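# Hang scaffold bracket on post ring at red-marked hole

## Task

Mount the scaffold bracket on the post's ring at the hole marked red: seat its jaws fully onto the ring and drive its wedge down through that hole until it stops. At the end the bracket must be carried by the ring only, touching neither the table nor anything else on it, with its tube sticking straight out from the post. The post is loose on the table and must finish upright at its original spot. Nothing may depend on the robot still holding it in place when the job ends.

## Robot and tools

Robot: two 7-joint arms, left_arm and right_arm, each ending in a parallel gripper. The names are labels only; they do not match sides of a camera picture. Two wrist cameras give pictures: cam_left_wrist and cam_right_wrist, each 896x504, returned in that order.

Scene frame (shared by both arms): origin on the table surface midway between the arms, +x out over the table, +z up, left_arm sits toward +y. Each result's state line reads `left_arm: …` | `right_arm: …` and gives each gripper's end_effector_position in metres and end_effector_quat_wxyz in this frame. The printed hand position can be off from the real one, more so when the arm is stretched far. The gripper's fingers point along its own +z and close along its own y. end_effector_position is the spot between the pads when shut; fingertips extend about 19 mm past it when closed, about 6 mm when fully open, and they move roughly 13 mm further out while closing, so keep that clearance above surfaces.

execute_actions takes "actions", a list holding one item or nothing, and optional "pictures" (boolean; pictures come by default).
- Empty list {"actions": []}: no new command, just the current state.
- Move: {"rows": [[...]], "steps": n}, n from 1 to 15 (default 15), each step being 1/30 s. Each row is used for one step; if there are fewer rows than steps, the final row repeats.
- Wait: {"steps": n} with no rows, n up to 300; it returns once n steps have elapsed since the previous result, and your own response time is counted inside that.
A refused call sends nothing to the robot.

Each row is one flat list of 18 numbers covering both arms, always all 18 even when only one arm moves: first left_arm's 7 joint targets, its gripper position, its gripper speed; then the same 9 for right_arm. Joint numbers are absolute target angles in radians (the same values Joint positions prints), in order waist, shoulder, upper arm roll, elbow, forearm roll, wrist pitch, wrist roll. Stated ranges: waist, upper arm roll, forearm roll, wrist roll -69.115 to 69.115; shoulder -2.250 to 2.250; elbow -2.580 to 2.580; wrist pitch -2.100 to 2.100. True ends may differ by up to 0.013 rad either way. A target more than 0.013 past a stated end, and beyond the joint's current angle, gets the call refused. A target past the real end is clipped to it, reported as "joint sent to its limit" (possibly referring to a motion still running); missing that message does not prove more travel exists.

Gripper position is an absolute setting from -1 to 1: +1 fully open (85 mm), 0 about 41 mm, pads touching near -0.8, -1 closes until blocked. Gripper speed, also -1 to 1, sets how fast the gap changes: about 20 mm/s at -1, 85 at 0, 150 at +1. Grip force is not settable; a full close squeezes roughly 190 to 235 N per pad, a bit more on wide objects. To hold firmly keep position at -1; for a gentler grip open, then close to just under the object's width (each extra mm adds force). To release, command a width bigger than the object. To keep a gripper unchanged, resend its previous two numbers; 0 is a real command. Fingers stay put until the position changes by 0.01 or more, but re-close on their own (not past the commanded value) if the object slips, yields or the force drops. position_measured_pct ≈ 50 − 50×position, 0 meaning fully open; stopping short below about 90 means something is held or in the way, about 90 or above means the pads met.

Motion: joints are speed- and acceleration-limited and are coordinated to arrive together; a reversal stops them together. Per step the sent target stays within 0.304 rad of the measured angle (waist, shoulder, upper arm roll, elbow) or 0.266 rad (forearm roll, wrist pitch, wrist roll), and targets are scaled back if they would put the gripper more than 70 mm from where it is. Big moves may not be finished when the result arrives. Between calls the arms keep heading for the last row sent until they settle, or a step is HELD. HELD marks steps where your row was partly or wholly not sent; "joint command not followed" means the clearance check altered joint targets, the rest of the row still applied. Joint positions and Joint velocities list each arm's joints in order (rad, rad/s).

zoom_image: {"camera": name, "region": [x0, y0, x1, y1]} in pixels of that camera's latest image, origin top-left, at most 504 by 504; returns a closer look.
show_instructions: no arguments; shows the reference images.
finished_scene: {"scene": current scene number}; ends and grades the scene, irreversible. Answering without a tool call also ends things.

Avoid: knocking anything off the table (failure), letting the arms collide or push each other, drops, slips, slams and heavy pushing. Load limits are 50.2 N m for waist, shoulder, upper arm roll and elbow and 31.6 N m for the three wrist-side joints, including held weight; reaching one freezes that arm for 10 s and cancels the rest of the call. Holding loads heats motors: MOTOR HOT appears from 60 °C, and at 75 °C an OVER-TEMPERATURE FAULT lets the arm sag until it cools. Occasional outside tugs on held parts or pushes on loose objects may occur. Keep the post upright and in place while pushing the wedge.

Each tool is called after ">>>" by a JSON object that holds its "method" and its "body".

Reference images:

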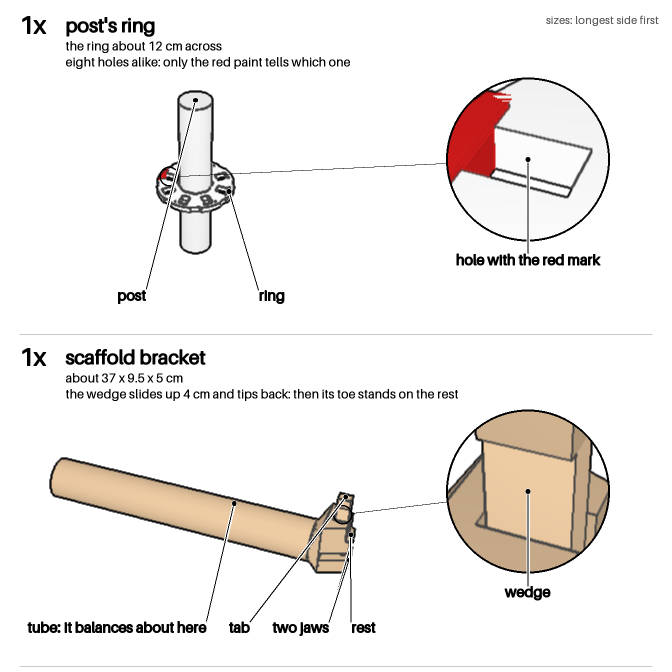

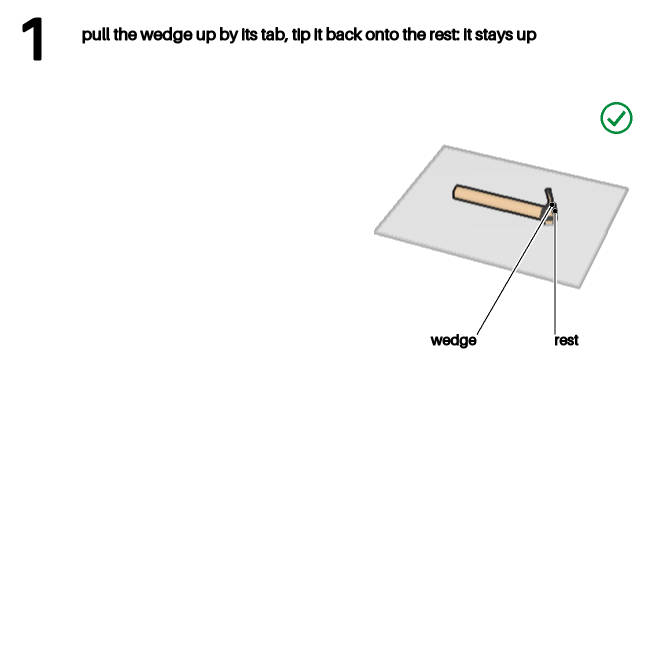

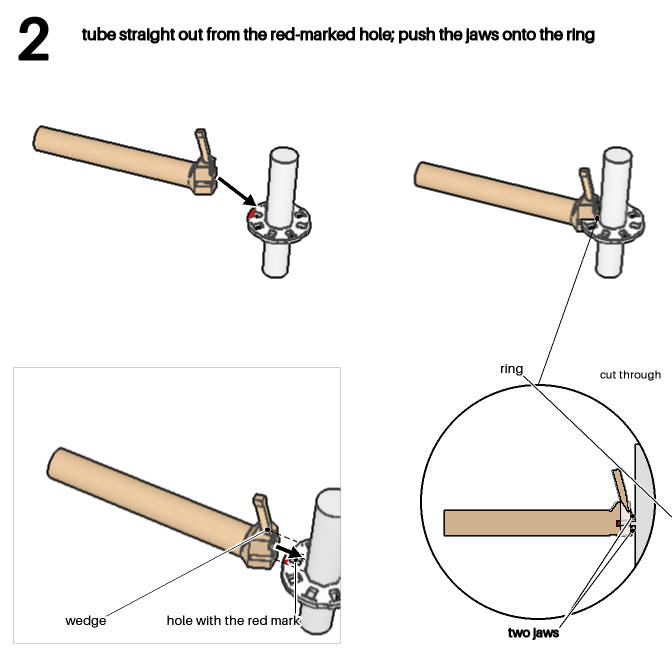

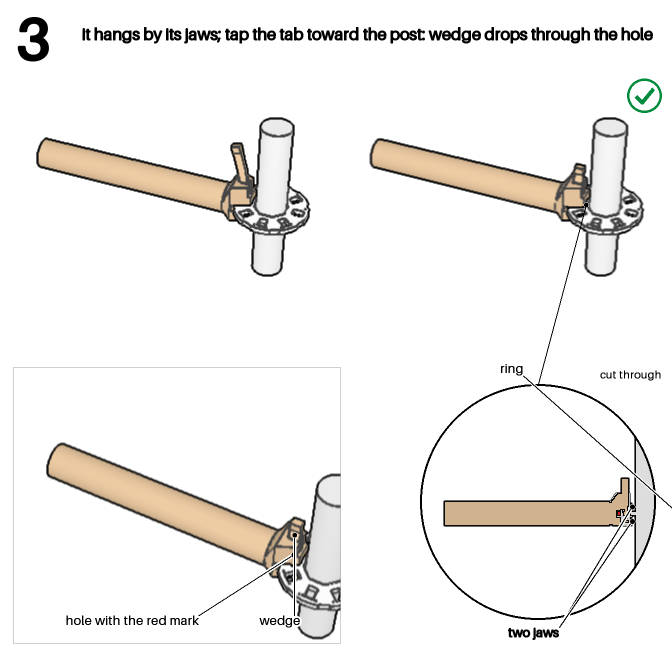

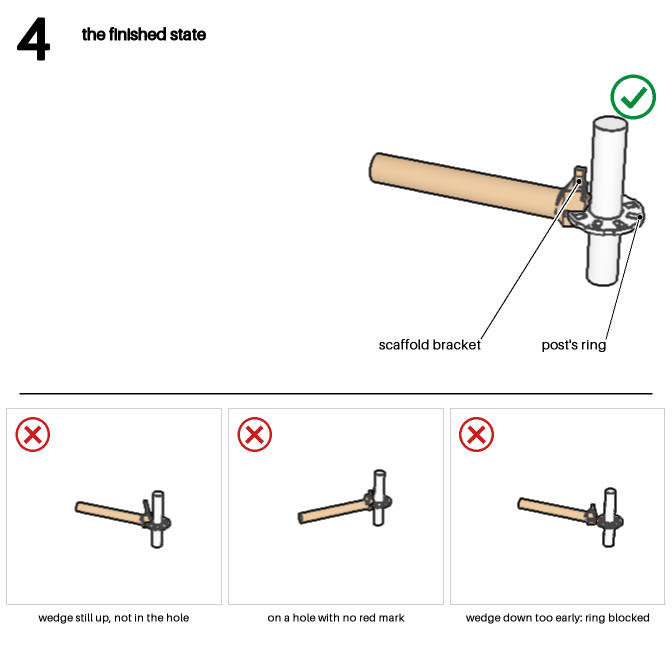

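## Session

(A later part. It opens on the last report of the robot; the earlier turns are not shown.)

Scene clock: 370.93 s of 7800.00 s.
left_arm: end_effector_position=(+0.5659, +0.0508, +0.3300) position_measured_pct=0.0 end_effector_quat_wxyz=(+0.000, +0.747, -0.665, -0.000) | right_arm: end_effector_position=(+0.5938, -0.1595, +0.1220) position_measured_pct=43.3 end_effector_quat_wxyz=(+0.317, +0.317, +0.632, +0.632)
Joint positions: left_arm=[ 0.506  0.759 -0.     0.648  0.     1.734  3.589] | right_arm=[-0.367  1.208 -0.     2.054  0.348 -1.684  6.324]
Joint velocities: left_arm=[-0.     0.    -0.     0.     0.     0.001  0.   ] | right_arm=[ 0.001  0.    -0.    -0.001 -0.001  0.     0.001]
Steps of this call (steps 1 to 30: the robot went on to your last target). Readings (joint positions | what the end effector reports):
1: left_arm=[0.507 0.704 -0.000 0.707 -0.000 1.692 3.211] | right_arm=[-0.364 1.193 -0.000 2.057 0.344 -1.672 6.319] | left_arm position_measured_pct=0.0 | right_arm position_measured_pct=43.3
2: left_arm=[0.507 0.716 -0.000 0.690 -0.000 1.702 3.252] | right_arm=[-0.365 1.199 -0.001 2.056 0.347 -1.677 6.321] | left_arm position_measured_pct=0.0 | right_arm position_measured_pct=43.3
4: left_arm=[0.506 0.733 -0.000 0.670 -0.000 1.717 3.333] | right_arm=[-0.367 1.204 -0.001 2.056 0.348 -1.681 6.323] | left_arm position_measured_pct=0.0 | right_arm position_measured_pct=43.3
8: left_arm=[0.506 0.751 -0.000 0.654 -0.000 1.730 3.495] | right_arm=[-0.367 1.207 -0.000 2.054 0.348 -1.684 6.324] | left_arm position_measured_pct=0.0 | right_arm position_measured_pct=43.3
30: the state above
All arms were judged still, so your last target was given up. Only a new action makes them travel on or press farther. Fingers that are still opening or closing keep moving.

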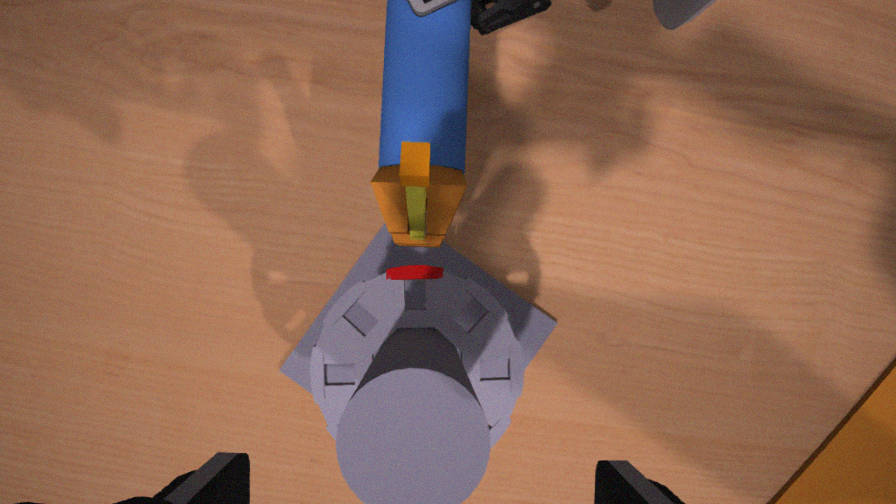

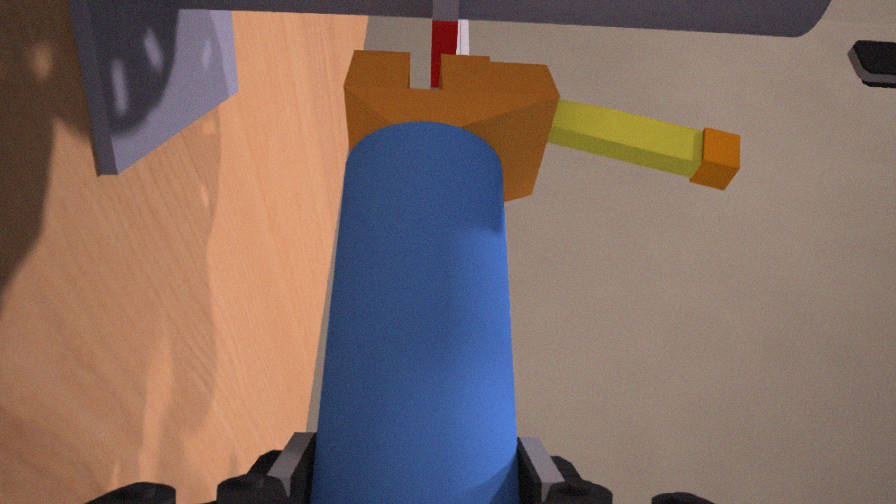

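>>> {"method": "execute_actions", "body": {"actions": [{"rows": [[0.5061,0.7589,0,0.6484,0,1.7343,3.5894,1,0,-0.345,1.201,0,2.031,0.396,-1.655,6.315,-1,-0.3],[0.5061,0.7589,0,0.6484,0,1.7343,3.5894,1,0,-0.345,1.201,0,2.031,0.396,-1.655,6.315,-1,-0.3],[0.5061,0.7589,0,0.6484,0,1.7343,3.5894,1,0,-0.345,1.201,0,2.031,0.396,-1.655,6.315,-1,-0.3],[0.5061,0.7589,0,0.6484,0,1.7343,3.5894,1,0,-0.345,1.201,0,2.031,0.396,-1.655,6.315,-1,-0.3],[0.5061,0.7589,0,0.6484,0,1.7343,3.5894,1,0,-0.323,1.194,0,2.008,0.444,-1.627,6.306,-1,-0.3],[0.5061,0.7589,0,0.6484,0,1.7343,3.5894,1,0,-0.323,1.194,0,2.008,0.444,-1.627,6.306,-1,-0.3],[0.5061,0.7589,0,0.6484,0,1.7343,3.5894,1,0,-0.323,1.194,0,2.008,0.444,-1.627,6.306,-1,-0.3],[0.5061,0.7589,0,0.6484,0,1.7343,3.5894,1,0,-0.323,1.194,0,2.008,0.444,-1.627,6.306,-1,-0.3],[0.5061,0.7589,0,0.6484,0,1.7343,3.5894,1,0,-0.3012,1.1869,0,1.9855,0.4916,-1.598,6.2977,-1,-0.3]], "steps": 15}], "pictures": false}}

>>> {"method": "execute_actions", "body": {"actions": [{"steps": 12}]}}

Scene clock: 412.47 s of 7800.00 s.
left_arm: end_effector_position=(+0.5659, +0.0508, +0.3300) position_measured_pct=0.0 end_effector_quat_wxyz=(+0.000, +0.747, -0.665, -0.000) | right_arm: end_effector_position=(+0.6063, -0.1572, +0.1279) position_measured_pct=43.3 end_effector_quat_wxyz=(+0.292, +0.293, +0.644, +0.644)
Joint positions: left_arm=[ 0.506  0.759 -0.     0.648  0.     1.734  3.589] | right_arm=[-0.304  1.188  0.     1.988  0.487 -1.601  6.298]
Joint velocities: left_arm=[-0.     0.    -0.     0.001  0.     0.001  0.   ] | right_arm=[ 0.026 -0.007 -0.005 -0.028  0.062  0.038 -0.008]
Steps of this call (steps 1 to 90: nothing new was sent; then 38.03 s passed at rest; steps 91 to 105: all 15 steps of this action). Readings (joint positions | what the end effector reports):
91: left_arm=[0.506 0.759 -0.000 0.648 0.000 1.734 3.589] | right_arm=[-0.366 1.208 -0.000 2.053 0.350 -1.683 6.324] | left_arm position_measured_pct=0.0 | right_arm position_measured_pct=43.3
92: left_arm=[0.506 0.759 0.000 0.648 0.000 1.734 3.589] | right_arm=[-0.361 1.206 -0.001 2.049 0.360 -1.677 6.322] | left_arm position_measured_pct=0.0 | right_arm position_measured_pct=43.3
94: left_arm=[0.506 0.759 -0.000 0.648 0.000 1.734 3.589] | right_arm=[-0.351 1.203 0.000 2.038 0.380 -1.664 6.318] | left_arm position_measured_pct=0.0 | right_arm position_measured_pct=43.3
98: left_arm=[0.506 0.759 0.000 0.648 0.000 1.734 3.589] | right_arm=[-0.331 1.197 0.000 2.017 0.426 -1.638 6.309] | left_arm position_measured_pct=0.0 | right_arm position_measured_pct=43.3
105: the state above

Scene clock: 412.87 s of 7800.00 s.
left_arm: end_effector_position=(+0.5659, +0.0508, +0.3300) position_measured_pct=0.0 end_effector_quat_wxyz=(+0.000, +0.747, -0.665, -0.000) | right_arm: end_effector_position=(+0.6070, -0.1579, +0.1282) position_measured_pct=43.3 end_effector_quat_wxyz=(+0.292, +0.292, +0.644, +0.644)
Joint positions: left_arm=[0.506 0.759 0.    0.648 0.    1.734 3.589] | right_arm=[-0.301  1.187  0.     1.985  0.491 -1.598  6.298]
Joint velocities: left_arm=[ 0.    -0.001  0.     0.001  0.     0.001 -0.002] | right_arm=[ 0.001 -0.     0.001 -0.     0.001  0.     0.001]
Steps of this call (steps 1 to 12: the robot went on to your last target). Readings (joint positions | what the end effector reports):
1: left_arm=[0.506 0.759 0.000 0.648 0.000 1.734 3.589] | right_arm=[-0.304 1.187 0.000 1.987 0.489 -1.600 6.298] | left_arm position_measured_pct=0.0 | right_arm position_measured_pct=43.3
2: left_arm=[0.506 0.759 0.000 0.648 0.000 1.734 3.589] | right_arm=[-0.303 1.187 -0.000 1.986 0.490 -1.599 6.298] | left_arm position_measured_pct=0.0 | right_arm position_measured_pct=43.3
4: left_arm=[0.506 0.759 -0.000 0.648 -0.000 1.734 3.589] | right_arm=[-0.302 1.187 -0.000 1.986 0.491 -1.598 6.298] | left_arm position_measured_pct=0.0 | right_arm position_measured_pct=43.3
8: left_arm=[0.506 0.759 -0.000 0.648 0.000 1.734 3.589] | right_arm=[-0.301 1.187 0.000 1.986 0.491 -1.598 6.298] | left_arm position_measured_pct=0.0 | right_arm position_measured_pct=43.3
12: the state above

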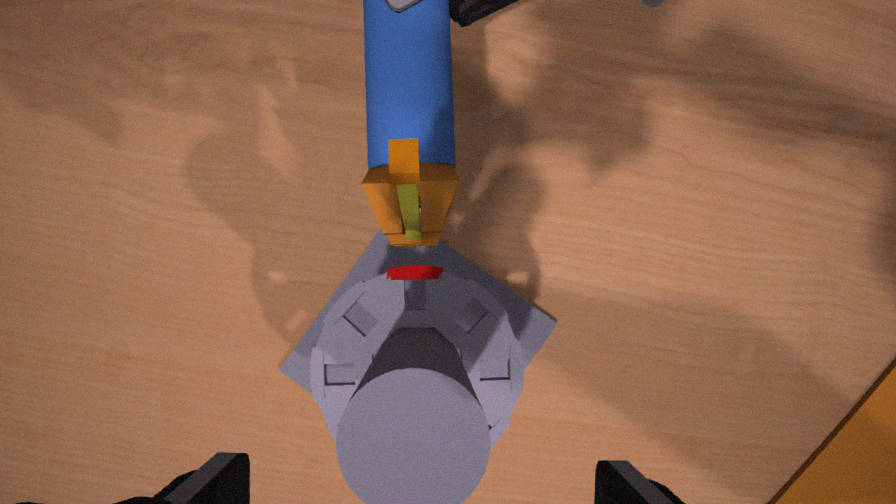

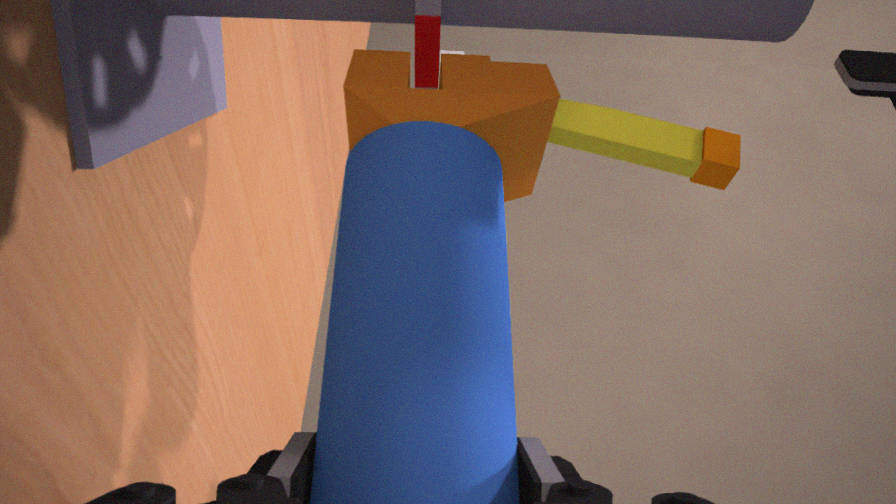

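>>> {"method": "zoom_image", "body": {"camera": "cam_right_wrist", "region": [370, 0, 490, 110]}}

>>> {"method": "zoom_image", "body": {"camera": "cam_left_wrist", "region": [340, 0, 500, 340]}}

Region (370, 0, 490, 110) of cam_right_wrist's 896x504 image, scaled by 4.200; it fills the top 462 rows of this view, and the rest is white.

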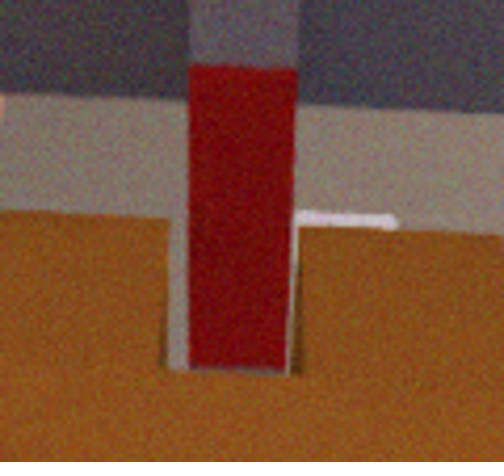

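Region (340, 0, 500, 340) of cam_left_wrist's 896x504 image, scaled by 1.482; it fills the left 237 columns of this view, and the rest is white.

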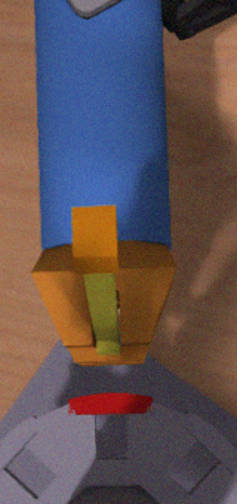

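>>> {"method": "execute_actions", "body": {"actions": [{"rows": [[0.5061,0.7589,0,0.6484,0,1.7343,3.5894,1,0,-0.3115,1.1869,0,1.9842,0.4812,-1.5972,6.2972,-1,-0.3],[0.5061,0.7589,0,0.6484,0,1.7343,3.5894,1,0,-0.3115,1.1869,0,1.9842,0.4812,-1.5972,6.2972,-1,-0.3],[0.5061,0.7589,0,0.6484,0,1.7343,3.5894,1,0,-0.3115,1.1869,0,1.9842,0.4812,-1.5972,6.2972,-1,-0.3],[0.5061,0.7589,0,0.6484,0,1.7343,3.5894,1,0,-0.3219,1.1868,0,1.9835,0.4709,-1.5968,6.2967,-1,-0.3],[0.5061,0.7589,0,0.6484,0,1.7343,3.5894,1,0,-0.3219,1.1868,0,1.9835,0.4709,-1.5968,6.2967,-1,-0.3],[0.5061,0.7589,0,0.6484,0,1.7343,3.5894,1,0,-0.3219,1.1868,0,1.9835,0.4709,-1.5968,6.2967,-1,-0.3],[0.5061,0.7589,0,0.6484,0,1.7343,3.5894,1,0,-0.3296,1.1868,0,1.9833,0.4631,-1.5966,6.2963,-1,-0.3],[0.5061,0.7589,0,0.6484,0,1.7343,3.5894,1,0,-0.3296,1.1868,0,1.9833,0.4631,-1.5966,6.2963,-1,-0.3],[0.5061,0.7589,0,0.6484,0,1.7343,3.5894,1,0,-0.3296,1.1868,0,1.9833,0.4631,-1.5966,6.2963,-1,-0.3],[0.5061,0.7589,0,0.6484,0,1.7343,3.5894,1,0,-0.3374,1.1868,0,1.9831,0.4553,-1.5964,6.2959,-1,-0.3],[0.5061,0.7589,0,0.6484,0,1.7343,3.5894,1,0,-0.3374,1.1868,0,1.9831,0.4553,-1.5964,6.2959,-1,-0.3],[0.5061,0.7589,0,0.6484,0,1.7343,3.5894,1,0,-0.3374,1.1868,0,1.9831,0.4553,-1.5964,6.2959,-1,-0.3],[0.5061,0.7589,0,0.6484,0,1.7343,3.5894,1,0,-0.3452,1.1868,0,1.983,0.4475,-1.5962,6.2955,-1,-0.3],[0.5061,0.7589,0,0.6484,0,1.7343,3.5894,1,0,-0.3452,1.1868,0,1.983,0.4475,-1.5962,6.2955,-1,-0.3],[0.5061,0.7589,0,0.6484,0,1.7343,3.5894,1,0,-0.3529,1.1868,0,1.9828,0.4398,-1.5961,6.2951,-1,-0.3]], "steps": 15}], "pictures": false}}

>>> {"method": "execute_actions", "body": {"actions": [{"steps": 12}]}}

Scene clock: 444.97 s of 7800.00 s.
left_arm: end_effector_position=(+0.5659, +0.0508, +0.3300) position_measured_pct=0.0 end_effector_quat_wxyz=(+0.000, +0.747, -0.665, -0.000) | right_arm: end_effector_position=(+0.6050, -0.1427, +0.1282) position_measured_pct=43.3 end_effector_quat_wxyz=(+0.292, +0.292, +0.644, +0.644)
Joint positions: left_arm=[ 0.506  0.759 -0.     0.648  0.     1.734  3.589] | right_arm=[-0.341  1.187  0.     1.983  0.451 -1.596  6.296]
Joint velocities: left_arm=[-0.     0.    -0.     0.     0.    -0.    -0.001] | right_arm=[-0.104 -0.     0.006 -0.001 -0.109 -0.001 -0.006]
Steps of this call (steps 1 to 15: the robot went on to your last target; steps 16 to 90: nothing new was sent; then 28.60 s passed at rest; steps 91 to 105: all 15 steps of this action). Readings (joint positions | what the end effector reports):
91: left_arm=[0.506 0.759 0.000 0.648 0.000 1.734 3.589] | right_arm=[-0.303 1.187 0.000 1.985 0.491 -1.598 6.298] | left_arm position_measured_pct=0.0 | right_arm position_measured_pct=43.3
92: left_arm=[0.506 0.759 0.000 0.648 0.000 1.734 3.589] | right_arm=[-0.305 1.187 0.001 1.985 0.487 -1.598 6.298] | left_arm position_measured_pct=0.0 | right_arm position_measured_pct=43.3
94: left_arm=[0.506 0.759 0.000 0.648 0.000 1.734 3.589] | right_arm=[-0.310 1.187 0.000 1.985 0.483 -1.597 6.297] | left_arm position_measured_pct=0.0 | right_arm position_measured_pct=43.3
98: left_arm=[0.506 0.759 -0.000 0.648 0.000 1.734 3.589] | right_arm=[-0.322 1.187 0.000 1.984 0.471 -1.597 6.297] | left_arm position_measured_pct=0.0 | right_arm position_measured_pct=43.3
105: the state above

Scene clock: 445.37 s of 7800.00 s.
left_arm: end_effector_position=(+0.5659, +0.0508, +0.3300) position_measured_pct=0.0 end_effector_quat_wxyz=(+0.000, +0.747, -0.665, -0.000) | right_arm: end_effector_position=(+0.6042, -0.1384, +0.1282) position_measured_pct=43.3 end_effector_quat_wxyz=(+0.292, +0.292, +0.644, +0.644)
Joint positions: left_arm=[ 0.506  0.759 -0.     0.648  0.     1.734  3.589] | right_arm=[-0.353  1.187 -0.     1.983  0.44  -1.596  6.295]
Joint velocities: left_arm=[-0.  0.  0. -0. -0.  0.  0.] | right_arm=[-0.002 -0.     0.     0.    -0.    -0.    -0.   ]
Steps of this call (steps 1 to 12: the robot went on to your last target). Readings (joint positions | what the end effector reports):
1: left_arm=[0.506 0.759 -0.000 0.648 0.000 1.734 3.589] | right_arm=[-0.345 1.187 0.000 1.983 0.448 -1.596 6.295] | left_arm position_measured_pct=0.0 | right_arm position_measured_pct=43.3
2: left_arm=[0.506 0.759 0.000 0.648 0.000 1.734 3.589] | right_arm=[-0.348 1.187 -0.000 1.983 0.445 -1.596 6.295] | left_arm position_measured_pct=0.0 | right_arm position_measured_pct=43.3
4: left_arm=[0.506 0.759 0.000 0.648 0.000 1.734 3.589] | right_arm=[-0.350 1.187 -0.001 1.983 0.442 -1.596 6.295] | left_arm position_measured_pct=0.0 | right_arm position_measured_pct=43.3
8: left_arm=[0.506 0.759 0.000 0.648 0.000 1.734 3.589] | right_arm=[-0.352 1.187 -0.000 1.983 0.440 -1.596 6.295] | left_arm position_measured_pct=0.0 | right_arm position_measured_pct=43.3
12: the state above

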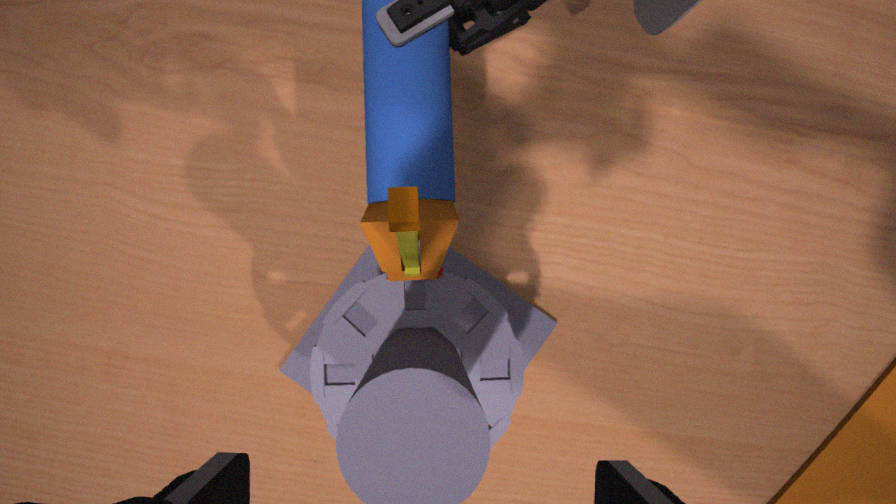

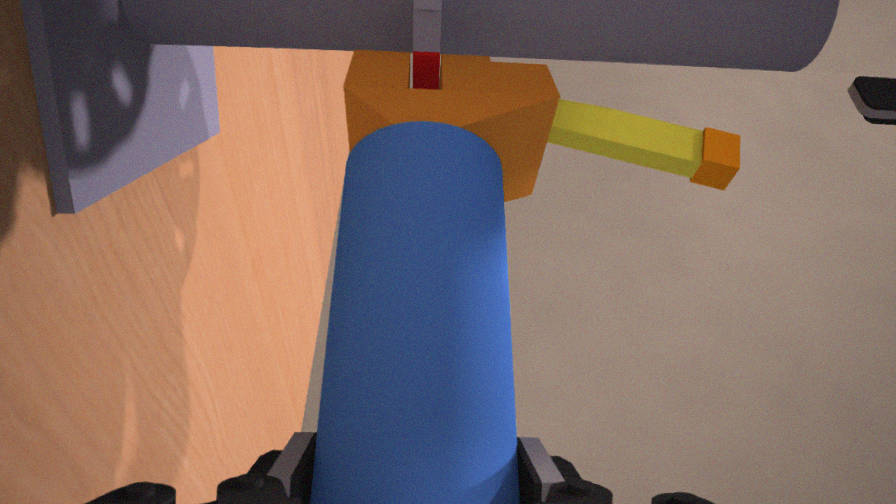

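>>> {"method": "execute_actions", "body": {"actions": [{"rows": [[0.5061,0.7589,0,0.6484,0,1.7343,3.5894,1,0,-0.3607,1.1868,0,1.9826,0.432,-1.596,6.2948,-1,-0.3],[0.5061,0.7589,0,0.6484,0,1.7343,3.5894,1,0,-0.3607,1.1868,0,1.9826,0.432,-1.596,6.2948,-1,-0.3],[0.5061,0.7589,0,0.6484,0,1.7343,3.5894,1,0,-0.3607,1.1868,0,1.9826,0.432,-1.596,6.2948,-1,-0.3],[0.5061,0.7589,0,0.6484,0,1.7343,3.5894,1,0,-0.3685,1.1868,0,1.9824,0.4242,-1.5959,6.2944,-1,-0.3],[0.5061,0.7589,0,0.6484,0,1.7343,3.5894,1,0,-0.3685,1.1868,0,1.9824,0.4242,-1.5959,6.2944,-1,-0.3],[0.5061,0.7589,0,0.6484,0,1.7343,3.5894,1,0,-0.3685,1.1868,0,1.9824,0.4242,-1.5959,6.2944,-1,-0.3],[0.5061,0.7589,0,0.6484,0,1.7343,3.5894,1,0,-0.3763,1.1868,0,1.9822,0.4164,-1.5958,6.2941,-1,-0.3],[0.5061,0.7589,0,0.6484,0,1.7343,3.5894,1,0,-0.3763,1.1868,0,1.9822,0.4164,-1.5958,6.2941,-1,-0.3],[0.5061,0.7589,0,0.6484,0,1.7343,3.5894,1,0,-0.3763,1.1868,0,1.9822,0.4164,-1.5958,6.2941,-1,-0.3],[0.5061,0.7589,0,0.6484,0,1.7343,3.5894,1,0,-0.3841,1.1868,0,1.982,0.4086,-1.5957,6.2938,-1,-0.3],[0.5061,0.7589,0,0.6484,0,1.7343,3.5894,1,0,-0.3841,1.1868,0,1.982,0.4086,-1.5957,6.2938,-1,-0.3],[0.5061,0.7589,0,0.6484,0,1.7343,3.5894,1,0,-0.3841,1.1868,0,1.982,0.4086,-1.5957,6.2938,-1,-0.3],[0.5061,0.7589,0,0.6484,0,1.7343,3.5894,1,0,-0.3894,1.1868,0,1.9819,0.4033,-1.5956,6.2935,-1,-0.3]], "steps": 15}], "pictures": false}}

>>> {"method": "execute_actions", "body": {"actions": [{"steps": 12}]}}

Scene clock: 454.77 s of 7800.00 s.
left_arm: end_effector_position=(+0.5659, +0.0508, +0.3300) position_measured_pct=0.0 end_effector_quat_wxyz=(+0.000, +0.747, -0.665, -0.000) | right_arm: end_effector_position=(+0.6016, -0.1261, +0.1282) position_measured_pct=43.3 end_effector_quat_wxyz=(+0.292, +0.292, +0.644, +0.644)
Joint positions: left_arm=[0.506 0.759 0.    0.648 0.    1.734 3.589] | right_arm=[-0.386  1.187 -0.     1.982  0.407 -1.596  6.294]
Joint velocities: left_arm=[ 0.    -0.001  0.     0.001 -0.001 -0.001  0.001] | right_arm=[-0.042  0.001 -0.007 -0.001 -0.039  0.002 -0.002]
Steps of this call (steps 1 to 30: the robot went on to your last target; steps 31 to 90: nothing new was sent; then 5.90 s passed at rest; steps 91 to 105: all 15 steps of this action). Readings (joint positions | what the end effector reports):
91: left_arm=[0.506 0.759 -0.000 0.648 -0.000 1.734 3.589] | right_arm=[-0.354 1.187 0.000 1.983 0.439 -1.596 6.295] | left_arm position_measured_pct=0.0 | right_arm position_measured_pct=43.3
92: left_arm=[0.506 0.759 0.000 0.648 0.000 1.734 3.589] | right_arm=[-0.356 1.187 0.001 1.983 0.436 -1.596 6.295] | left_arm position_measured_pct=0.0 | right_arm position_measured_pct=43.3
94: left_arm=[0.506 0.759 -0.000 0.648 0.000 1.734 3.589] | right_arm=[-0.360 1.187 0.000 1.983 0.433 -1.596 6.295] | left_arm position_measured_pct=0.0 | right_arm position_measured_pct=43.3
98: left_arm=[0.506 0.759 0.000 0.648 0.000 1.734 3.589] | right_arm=[-0.370 1.187 0.000 1.982 0.423 -1.596 6.294] | left_arm position_measured_pct=0.0 | right_arm position_measured_pct=43.3
105: the state above

Scene clock: 455.17 s of 7800.00 s.
left_arm: end_effector_position=(+0.5659, +0.0508, +0.3300) position_measured_pct=0.0 end_effector_quat_wxyz=(+0.000, +0.747, -0.665, -0.000) | right_arm: end_effector_position=(+0.6013, -0.1248, +0.1282) position_measured_pct=43.3 end_effector_quat_wxyz=(+0.292, +0.292, +0.644, +0.644)
Joint positions: left_arm=[ 0.506  0.759 -0.     0.648  0.     1.734  3.589] | right_arm=[-0.389  1.187  0.     1.982  0.403 -1.596  6.293]
Joint velocities: left_arm=[-0.     0.    -0.     0.001  0.    -0.001 -0.   ] | right_arm=[-0.    -0.     0.     0.001 -0.     0.001 -0.001]
Steps of this call (steps 1 to 12: the robot went on to your last target). Readings (joint positions | what the end effector reports):
1: left_arm=[0.506 0.759 -0.000 0.648 0.000 1.734 3.589] | right_arm=[-0.387 1.187 -0.000 1.982 0.406 -1.596 6.294] | left_arm position_measured_pct=0.0 | right_arm position_measured_pct=43.3
2: left_arm=[0.506 0.759 0.000 0.648 0.000 1.734 3.589] | right_arm=[-0.388 1.187 -0.000 1.982 0.405 -1.596 6.293] | left_arm position_measured_pct=0.0 | right_arm position_measured_pct=43.3
4: left_arm=[0.506 0.759 0.000 0.648 0.000 1.734 3.589] | right_arm=[-0.388 1.187 -0.000 1.982 0.404 -1.596 6.293] | left_arm position_measured_pct=0.0 | right_arm position_measured_pct=43.3
8: left_arm=[0.506 0.759 -0.000 0.648 0.000 1.734 3.589] | right_arm=[-0.389 1.187 -0.000 1.982 0.403 -1.596 6.293] | left_arm position_measured_pct=0.0 | right_arm position_measured_pct=43.3
12: the state above

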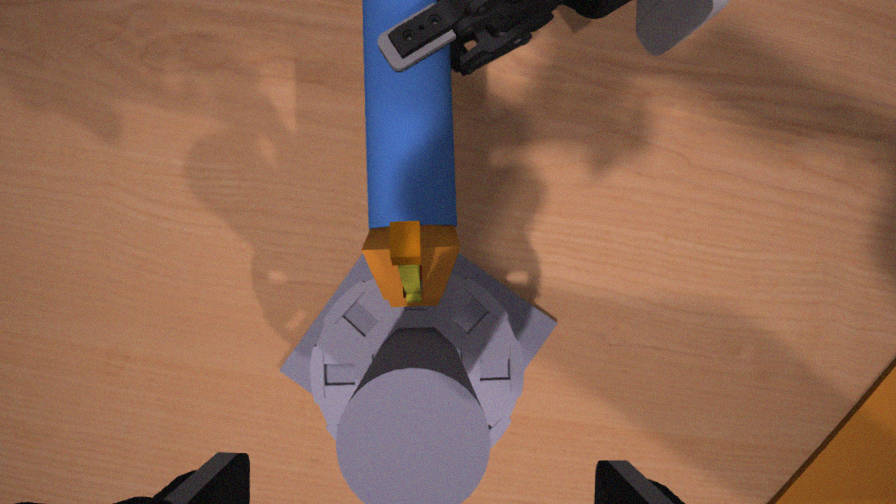

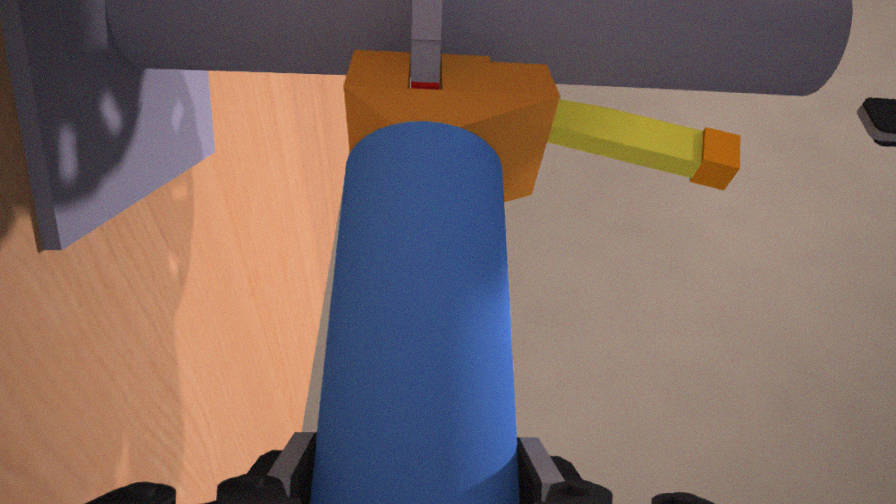

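>>> {"method": "execute_actions", "body": {"actions": []}}

Scene clock: 466.70 s of 7800.00 s.
left_arm: end_effector_position=(+0.5659, +0.0508, +0.3300) position_measured_pct=0.0 end_effector_quat_wxyz=(+0.000, +0.747, -0.665, -0.000) | right_arm: end_effector_position=(+0.6013, -0.1248, +0.1282) position_measured_pct=43.3 end_effector_quat_wxyz=(+0.292, +0.292, +0.644, +0.644)
Joint positions: left_arm=[ 0.506  0.759 -0.     0.648 -0.     1.734  3.589] | right_arm=[-0.389  1.187  0.     1.982  0.403 -1.596  6.293]
Joint velocities: left_arm=[-0.    -0.     0.    -0.     0.    -0.001 -0.   ] | right_arm=[-0. -0.  0.  0. -0.  0.  0.]
Steps of this call (steps 1 to 15: the robot went on to your last target; steps 16 to 90: nothing new was sent; then 8.53 s passed at rest). Readings (joint positions | what the end effector reports):
1: left_arm=[0.506 0.759 0.000 0.648 0.000 1.734 3.589] | right_arm=[-0.389 1.187 0.000 1.982 0.403 -1.596 6.293] | left_arm position_measured_pct=0.0 | right_arm position_measured_pct=43.3
2: left_arm=[0.506 0.759 0.000 0.648 0.000 1.734 3.589] | right_arm=[-0.389 1.187 0.000 1.982 0.403 -1.596 6.293] | left_arm position_measured_pct=0.0 | right_arm position_measured_pct=43.3
4: left_arm=[0.506 0.759 0.000 0.648 0.000 1.734 3.589] | right_arm=[-0.389 1.187 0.000 1.982 0.403 -1.596 6.293] | left_arm position_measured_pct=0.0 | right_arm position_measured_pct=43.3
8: left_arm=[0.506 0.759 -0.000 0.648 0.000 1.734 3.589] | right_arm=[-0.389 1.187 0.000 1.982 0.403 -1.596 6.293] | left_arm position_measured_pct=0.0 | right_arm position_measured_pct=43.3
90: the state above
All arms were judged still, so your last target was given up. Only a new action makes them travel on or press farther. Fingers that are still opening or closing keep moving.

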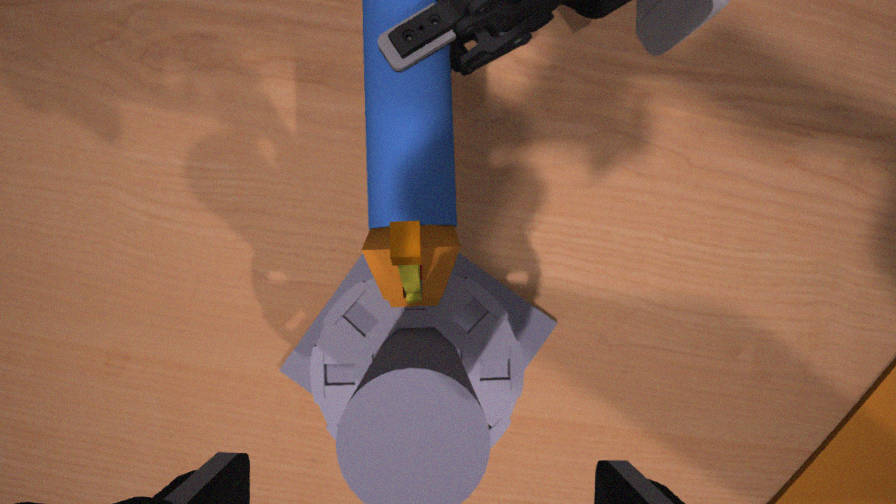

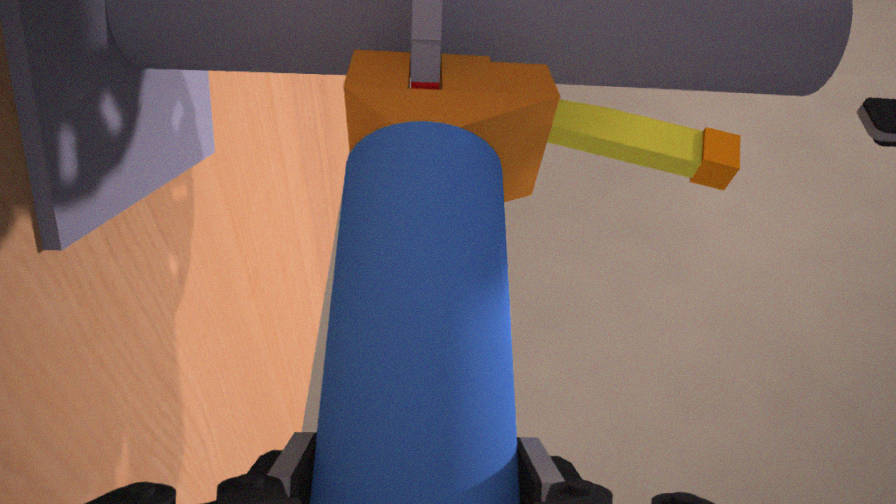

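>>> {"method": "execute_actions", "body": {"actions": [{"rows": [[0.5061,0.7589,0,0.6484,0,1.7343,3.5894,1,0,-0.3972,1.1868,0,1.9819,0.3955,-1.5956,6.2935,-1,-0.3]], "steps": 15}]}}

Scene clock: 470.67 s of 7800.00 s.
left_arm: end_effector_position=(+0.5659, +0.0508, +0.3300) position_measured_pct=0.0 end_effector_quat_wxyz=(+0.000, +0.747, -0.665, -0.000) | right_arm: end_effector_position=(+0.6005, -0.1219, +0.1282) position_measured_pct=43.3 end_effector_quat_wxyz=(+0.292, +0.292, +0.644, +0.644)
Joint positions: left_arm=[0.506 0.759 0.    0.648 0.    1.734 3.589] | right_arm=[-0.397  1.187 -0.     1.982  0.395 -1.596  6.293]
Joint velocities: left_arm=[-0.    -0.    -0.     0.     0.     0.001  0.   ] | right_arm=[ 0.    -0.     0.    -0.001 -0.    -0.     0.001]
Steps of this call (steps 1 to 90: nothing new was sent; then 0.47 s passed at rest; steps 91 to 105: all 15 steps of this action). Readings (joint positions | what the end effector reports):
91: left_arm=[0.506 0.759 0.000 0.648 -0.000 1.734 3.589] | right_arm=[-0.390 1.187 0.000 1.982 0.402 -1.596 6.293] | left_arm position_measured_pct=0.0 | right_arm position_measured_pct=43.3
92: left_arm=[0.506 0.759 0.000 0.648 -0.000 1.734 3.589] | right_arm=[-0.392 1.187 0.001 1.982 0.400 -1.596 6.293] | left_arm position_measured_pct=0.0 | right_arm position_measured_pct=43.3
94: left_arm=[0.506 0.759 0.000 0.648 0.000 1.734 3.589] | right_arm=[-0.395 1.187 -0.000 1.982 0.398 -1.596 6.293] | left_arm position_measured_pct=0.0 | right_arm position_measured_pct=43.3
98: left_arm=[0.506 0.759 -0.000 0.648 0.000 1.734 3.589] | right_arm=[-0.397 1.187 -0.000 1.982 0.396 -1.596 6.293] | left_arm position_measured_pct=0.0 | right_arm position_measured_pct=43.3
105: the state above

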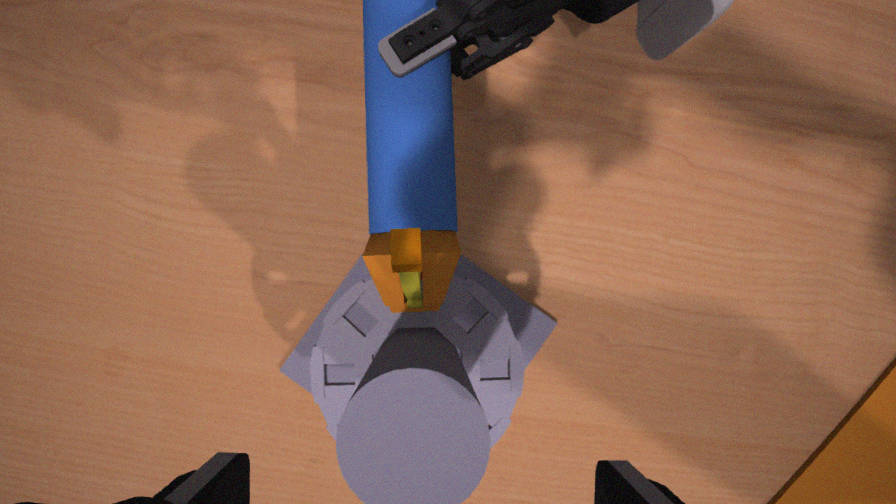

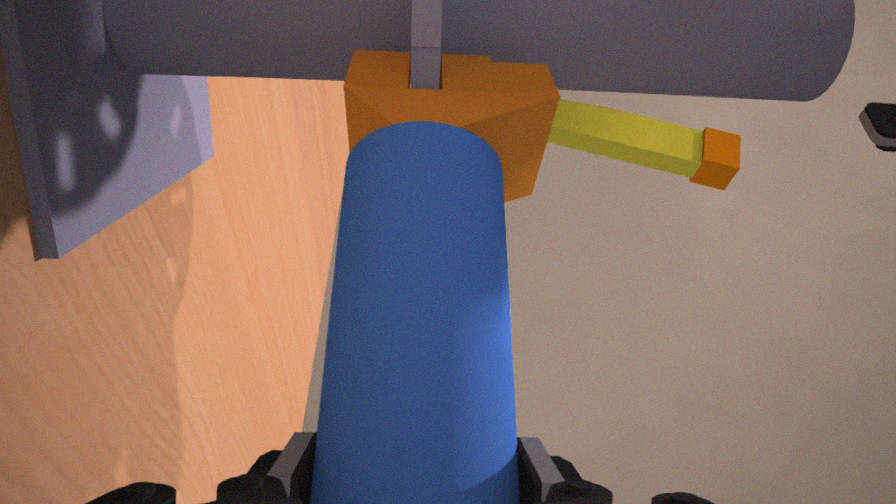

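>>> {"method": "execute_actions", "body": {"actions": [{"rows": [[0.5061,0.7589,0,0.6484,0,1.7343,3.5894,1,0,-0.4024,1.1868,0,1.9819,0.3903,-1.5956,6.2935,-1,-0.3]], "steps": 15}]}}

>>> {"method": "zoom_image", "body": {"camera": "cam_left_wrist", "region": [260, 200, 580, 420]}}

Scene clock: 473.17 s of 7800.00 s.
left_arm: end_effector_position=(+0.5659, +0.0508, +0.3300) position_measured_pct=0.0 end_effector_quat_wxyz=(+0.000, +0.747, -0.665, -0.000) | right_arm: end_effector_position=(+0.6001, -0.1201, +0.1282) position_measured_pct=43.3 end_effector_quat_wxyz=(+0.292, +0.292, +0.644, +0.644)
Joint positions: left_arm=[ 0.506  0.759 -0.     0.648  0.     1.734  3.589] | right_arm=[-0.402  1.187  0.     1.982  0.39  -1.596  6.293]
Joint velocities: left_arm=[-0.     0.    -0.    -0.001  0.001 -0.001  0.001] | right_arm=[ 0.001  0.     0.    -0.001  0.    -0.    -0.   ]
Steps of this call (steps 1 to 15: the robot went on to your last target; steps 16 to 60: nothing new was sent; steps 61 to 75: all 15 steps of this action). Readings (joint positions | what the end effector reports):
61: left_arm=[0.506 0.759 0.000 0.648 0.000 1.734 3.589] | right_arm=[-0.398 1.187 0.000 1.982 0.395 -1.596 6.293] | left_arm position_measured_pct=0.0 | right_arm position_measured_pct=43.3
62: left_arm=[0.506 0.759 0.000 0.648 -0.000 1.734 3.589] | right_arm=[-0.399 1.187 0.000 1.982 0.393 -1.596 6.293] | left_arm position_measured_pct=0.0 | right_arm position_measured_pct=43.3
64: left_arm=[0.506 0.759 -0.000 0.648 0.000 1.734 3.589] | right_arm=[-0.401 1.187 -0.000 1.982 0.392 -1.596 6.293] | left_arm position_measured_pct=0.0 | right_arm position_measured_pct=43.3
68: left_arm=[0.506 0.759 -0.000 0.648 0.000 1.734 3.589] | right_arm=[-0.402 1.187 -0.000 1.982 0.390 -1.596 6.293] | left_arm position_measured_pct=0.0 | right_arm position_measured_pct=43.3
75: the state above

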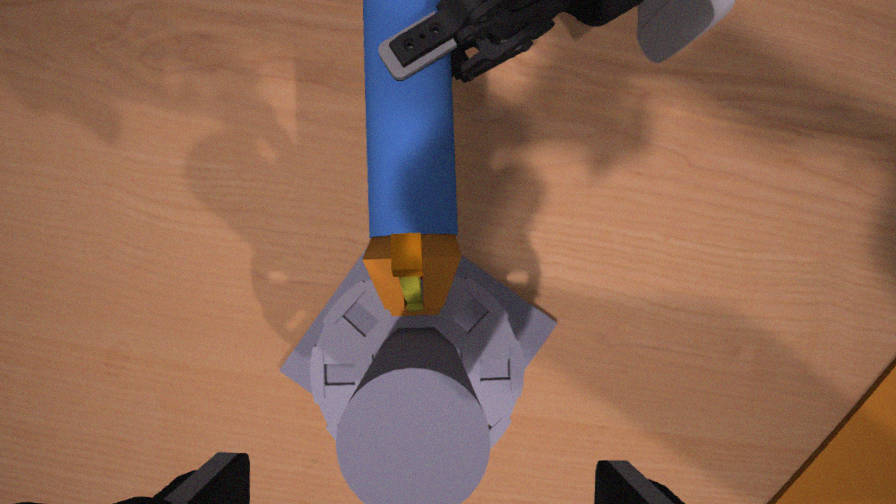

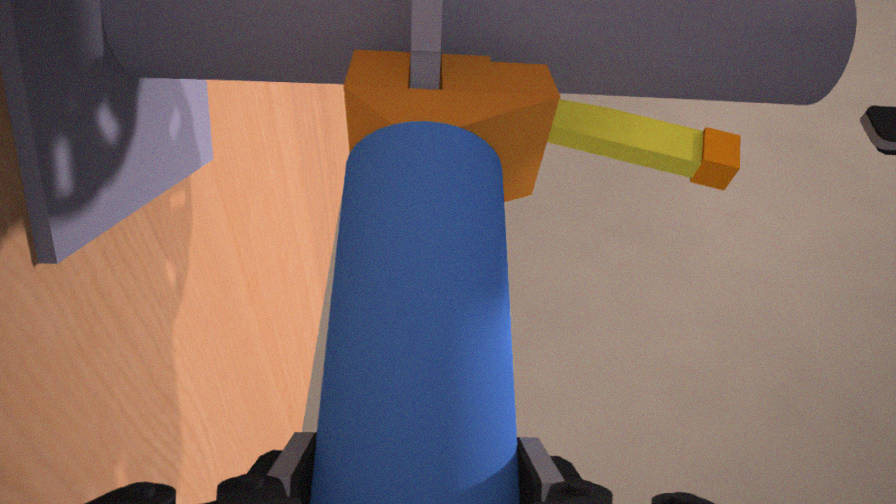

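Region (260, 200, 580, 420) of cam_left_wrist's 896x504 image, scaled by 1.575; it fills the top 346 rows of this view, and the rest is white.

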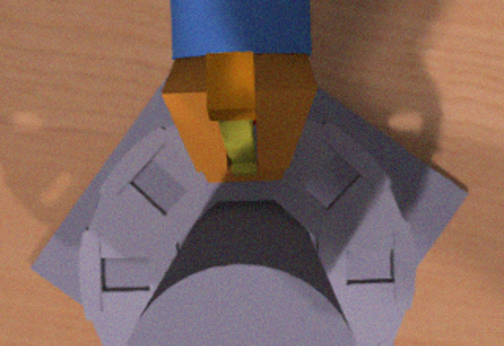

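>>> {"method": "execute_actions", "body": {"actions": [{"rows": [[0.5061,0.7589,0,0.6484,0,1.7343,3.5894,1,0,-0.4089,1.1868,0,1.9819,0.3838,-1.5956,6.2935,-1,-0.3]], "steps": 15}]}}

>>> {"method": "zoom_image", "body": {"camera": "cam_left_wrist", "region": [260, 200, 580, 420]}}

Scene clock: 476.93 s of 7800.00 s.
left_arm: end_effector_position=(+0.5659, +0.0508, +0.3300) position_measured_pct=0.0 end_effector_quat_wxyz=(+0.000, +0.747, -0.665, -0.000) | right_arm: end_effector_position=(+0.5994, -0.1177, +0.1282) position_measured_pct=43.3 end_effector_quat_wxyz=(+0.292, +0.292, +0.644, +0.644)
Joint positions: left_arm=[ 0.506  0.759 -0.     0.648 -0.     1.734  3.589] | right_arm=[-0.409  1.187  0.     1.982  0.384 -1.596  6.293]
Joint velocities: left_arm=[ 0.     0.001  0.    -0.    -0.001 -0.     0.   ] | right_arm=[ 0.     0.     0.    -0.002 -0.    -0.001 -0.001]
Steps of this call (steps 1 to 15: the robot went on to your last target; steps 16 to 90: nothing new was sent; then 0.27 s passed at rest; steps 91 to 105: all 15 steps of this action). Readings (joint positions | what the end effector reports):
91: left_arm=[0.506 0.759 0.000 0.648 0.000 1.734 3.589] | right_arm=[-0.403 1.187 0.000 1.982 0.389 -1.596 6.293] | left_arm position_measured_pct=0.0 | right_arm position_measured_pct=43.3
92: left_arm=[0.506 0.759 0.000 0.648 -0.000 1.734 3.589] | right_arm=[-0.405 1.187 0.001 1.982 0.387 -1.596 6.293] | left_arm position_measured_pct=0.0 | right_arm position_measured_pct=43.3
94: left_arm=[0.506 0.759 -0.000 0.648 0.000 1.734 3.589] | right_arm=[-0.407 1.187 -0.000 1.982 0.385 -1.596 6.293] | left_arm position_measured_pct=0.0 | right_arm position_measured_pct=43.3
98: left_arm=[0.506 0.759 -0.000 0.648 0.000 1.734 3.589] | right_arm=[-0.408 1.187 -0.000 1.982 0.384 -1.596 6.293] | left_arm position_measured_pct=0.0 | right_arm position_measured_pct=43.3
105: the state above

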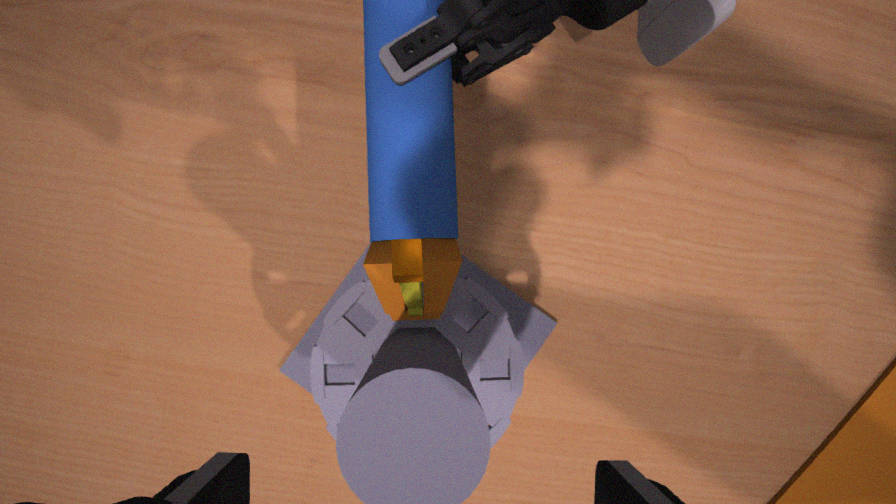

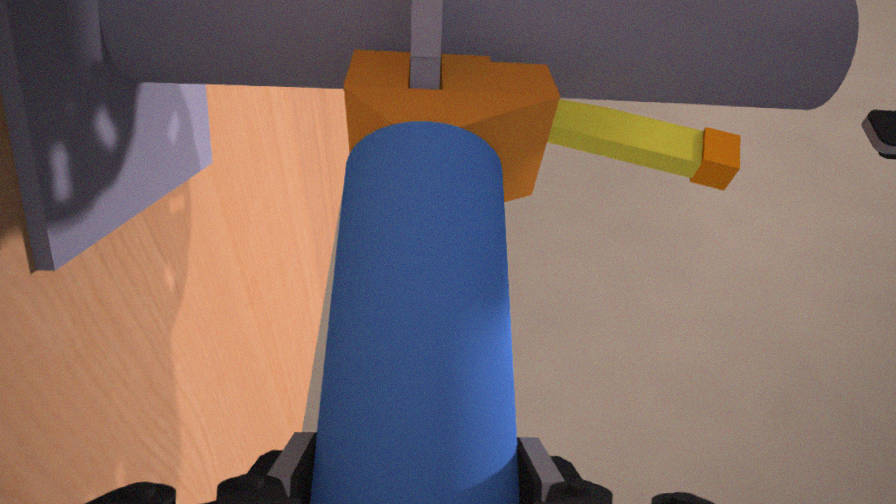

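Region (260, 200, 580, 420) of cam_left_wrist's 896x504 image, scaled by 1.575; it fills the top 346 rows of this view, and the rest is white.

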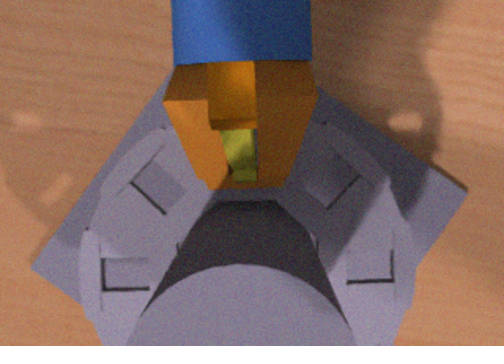

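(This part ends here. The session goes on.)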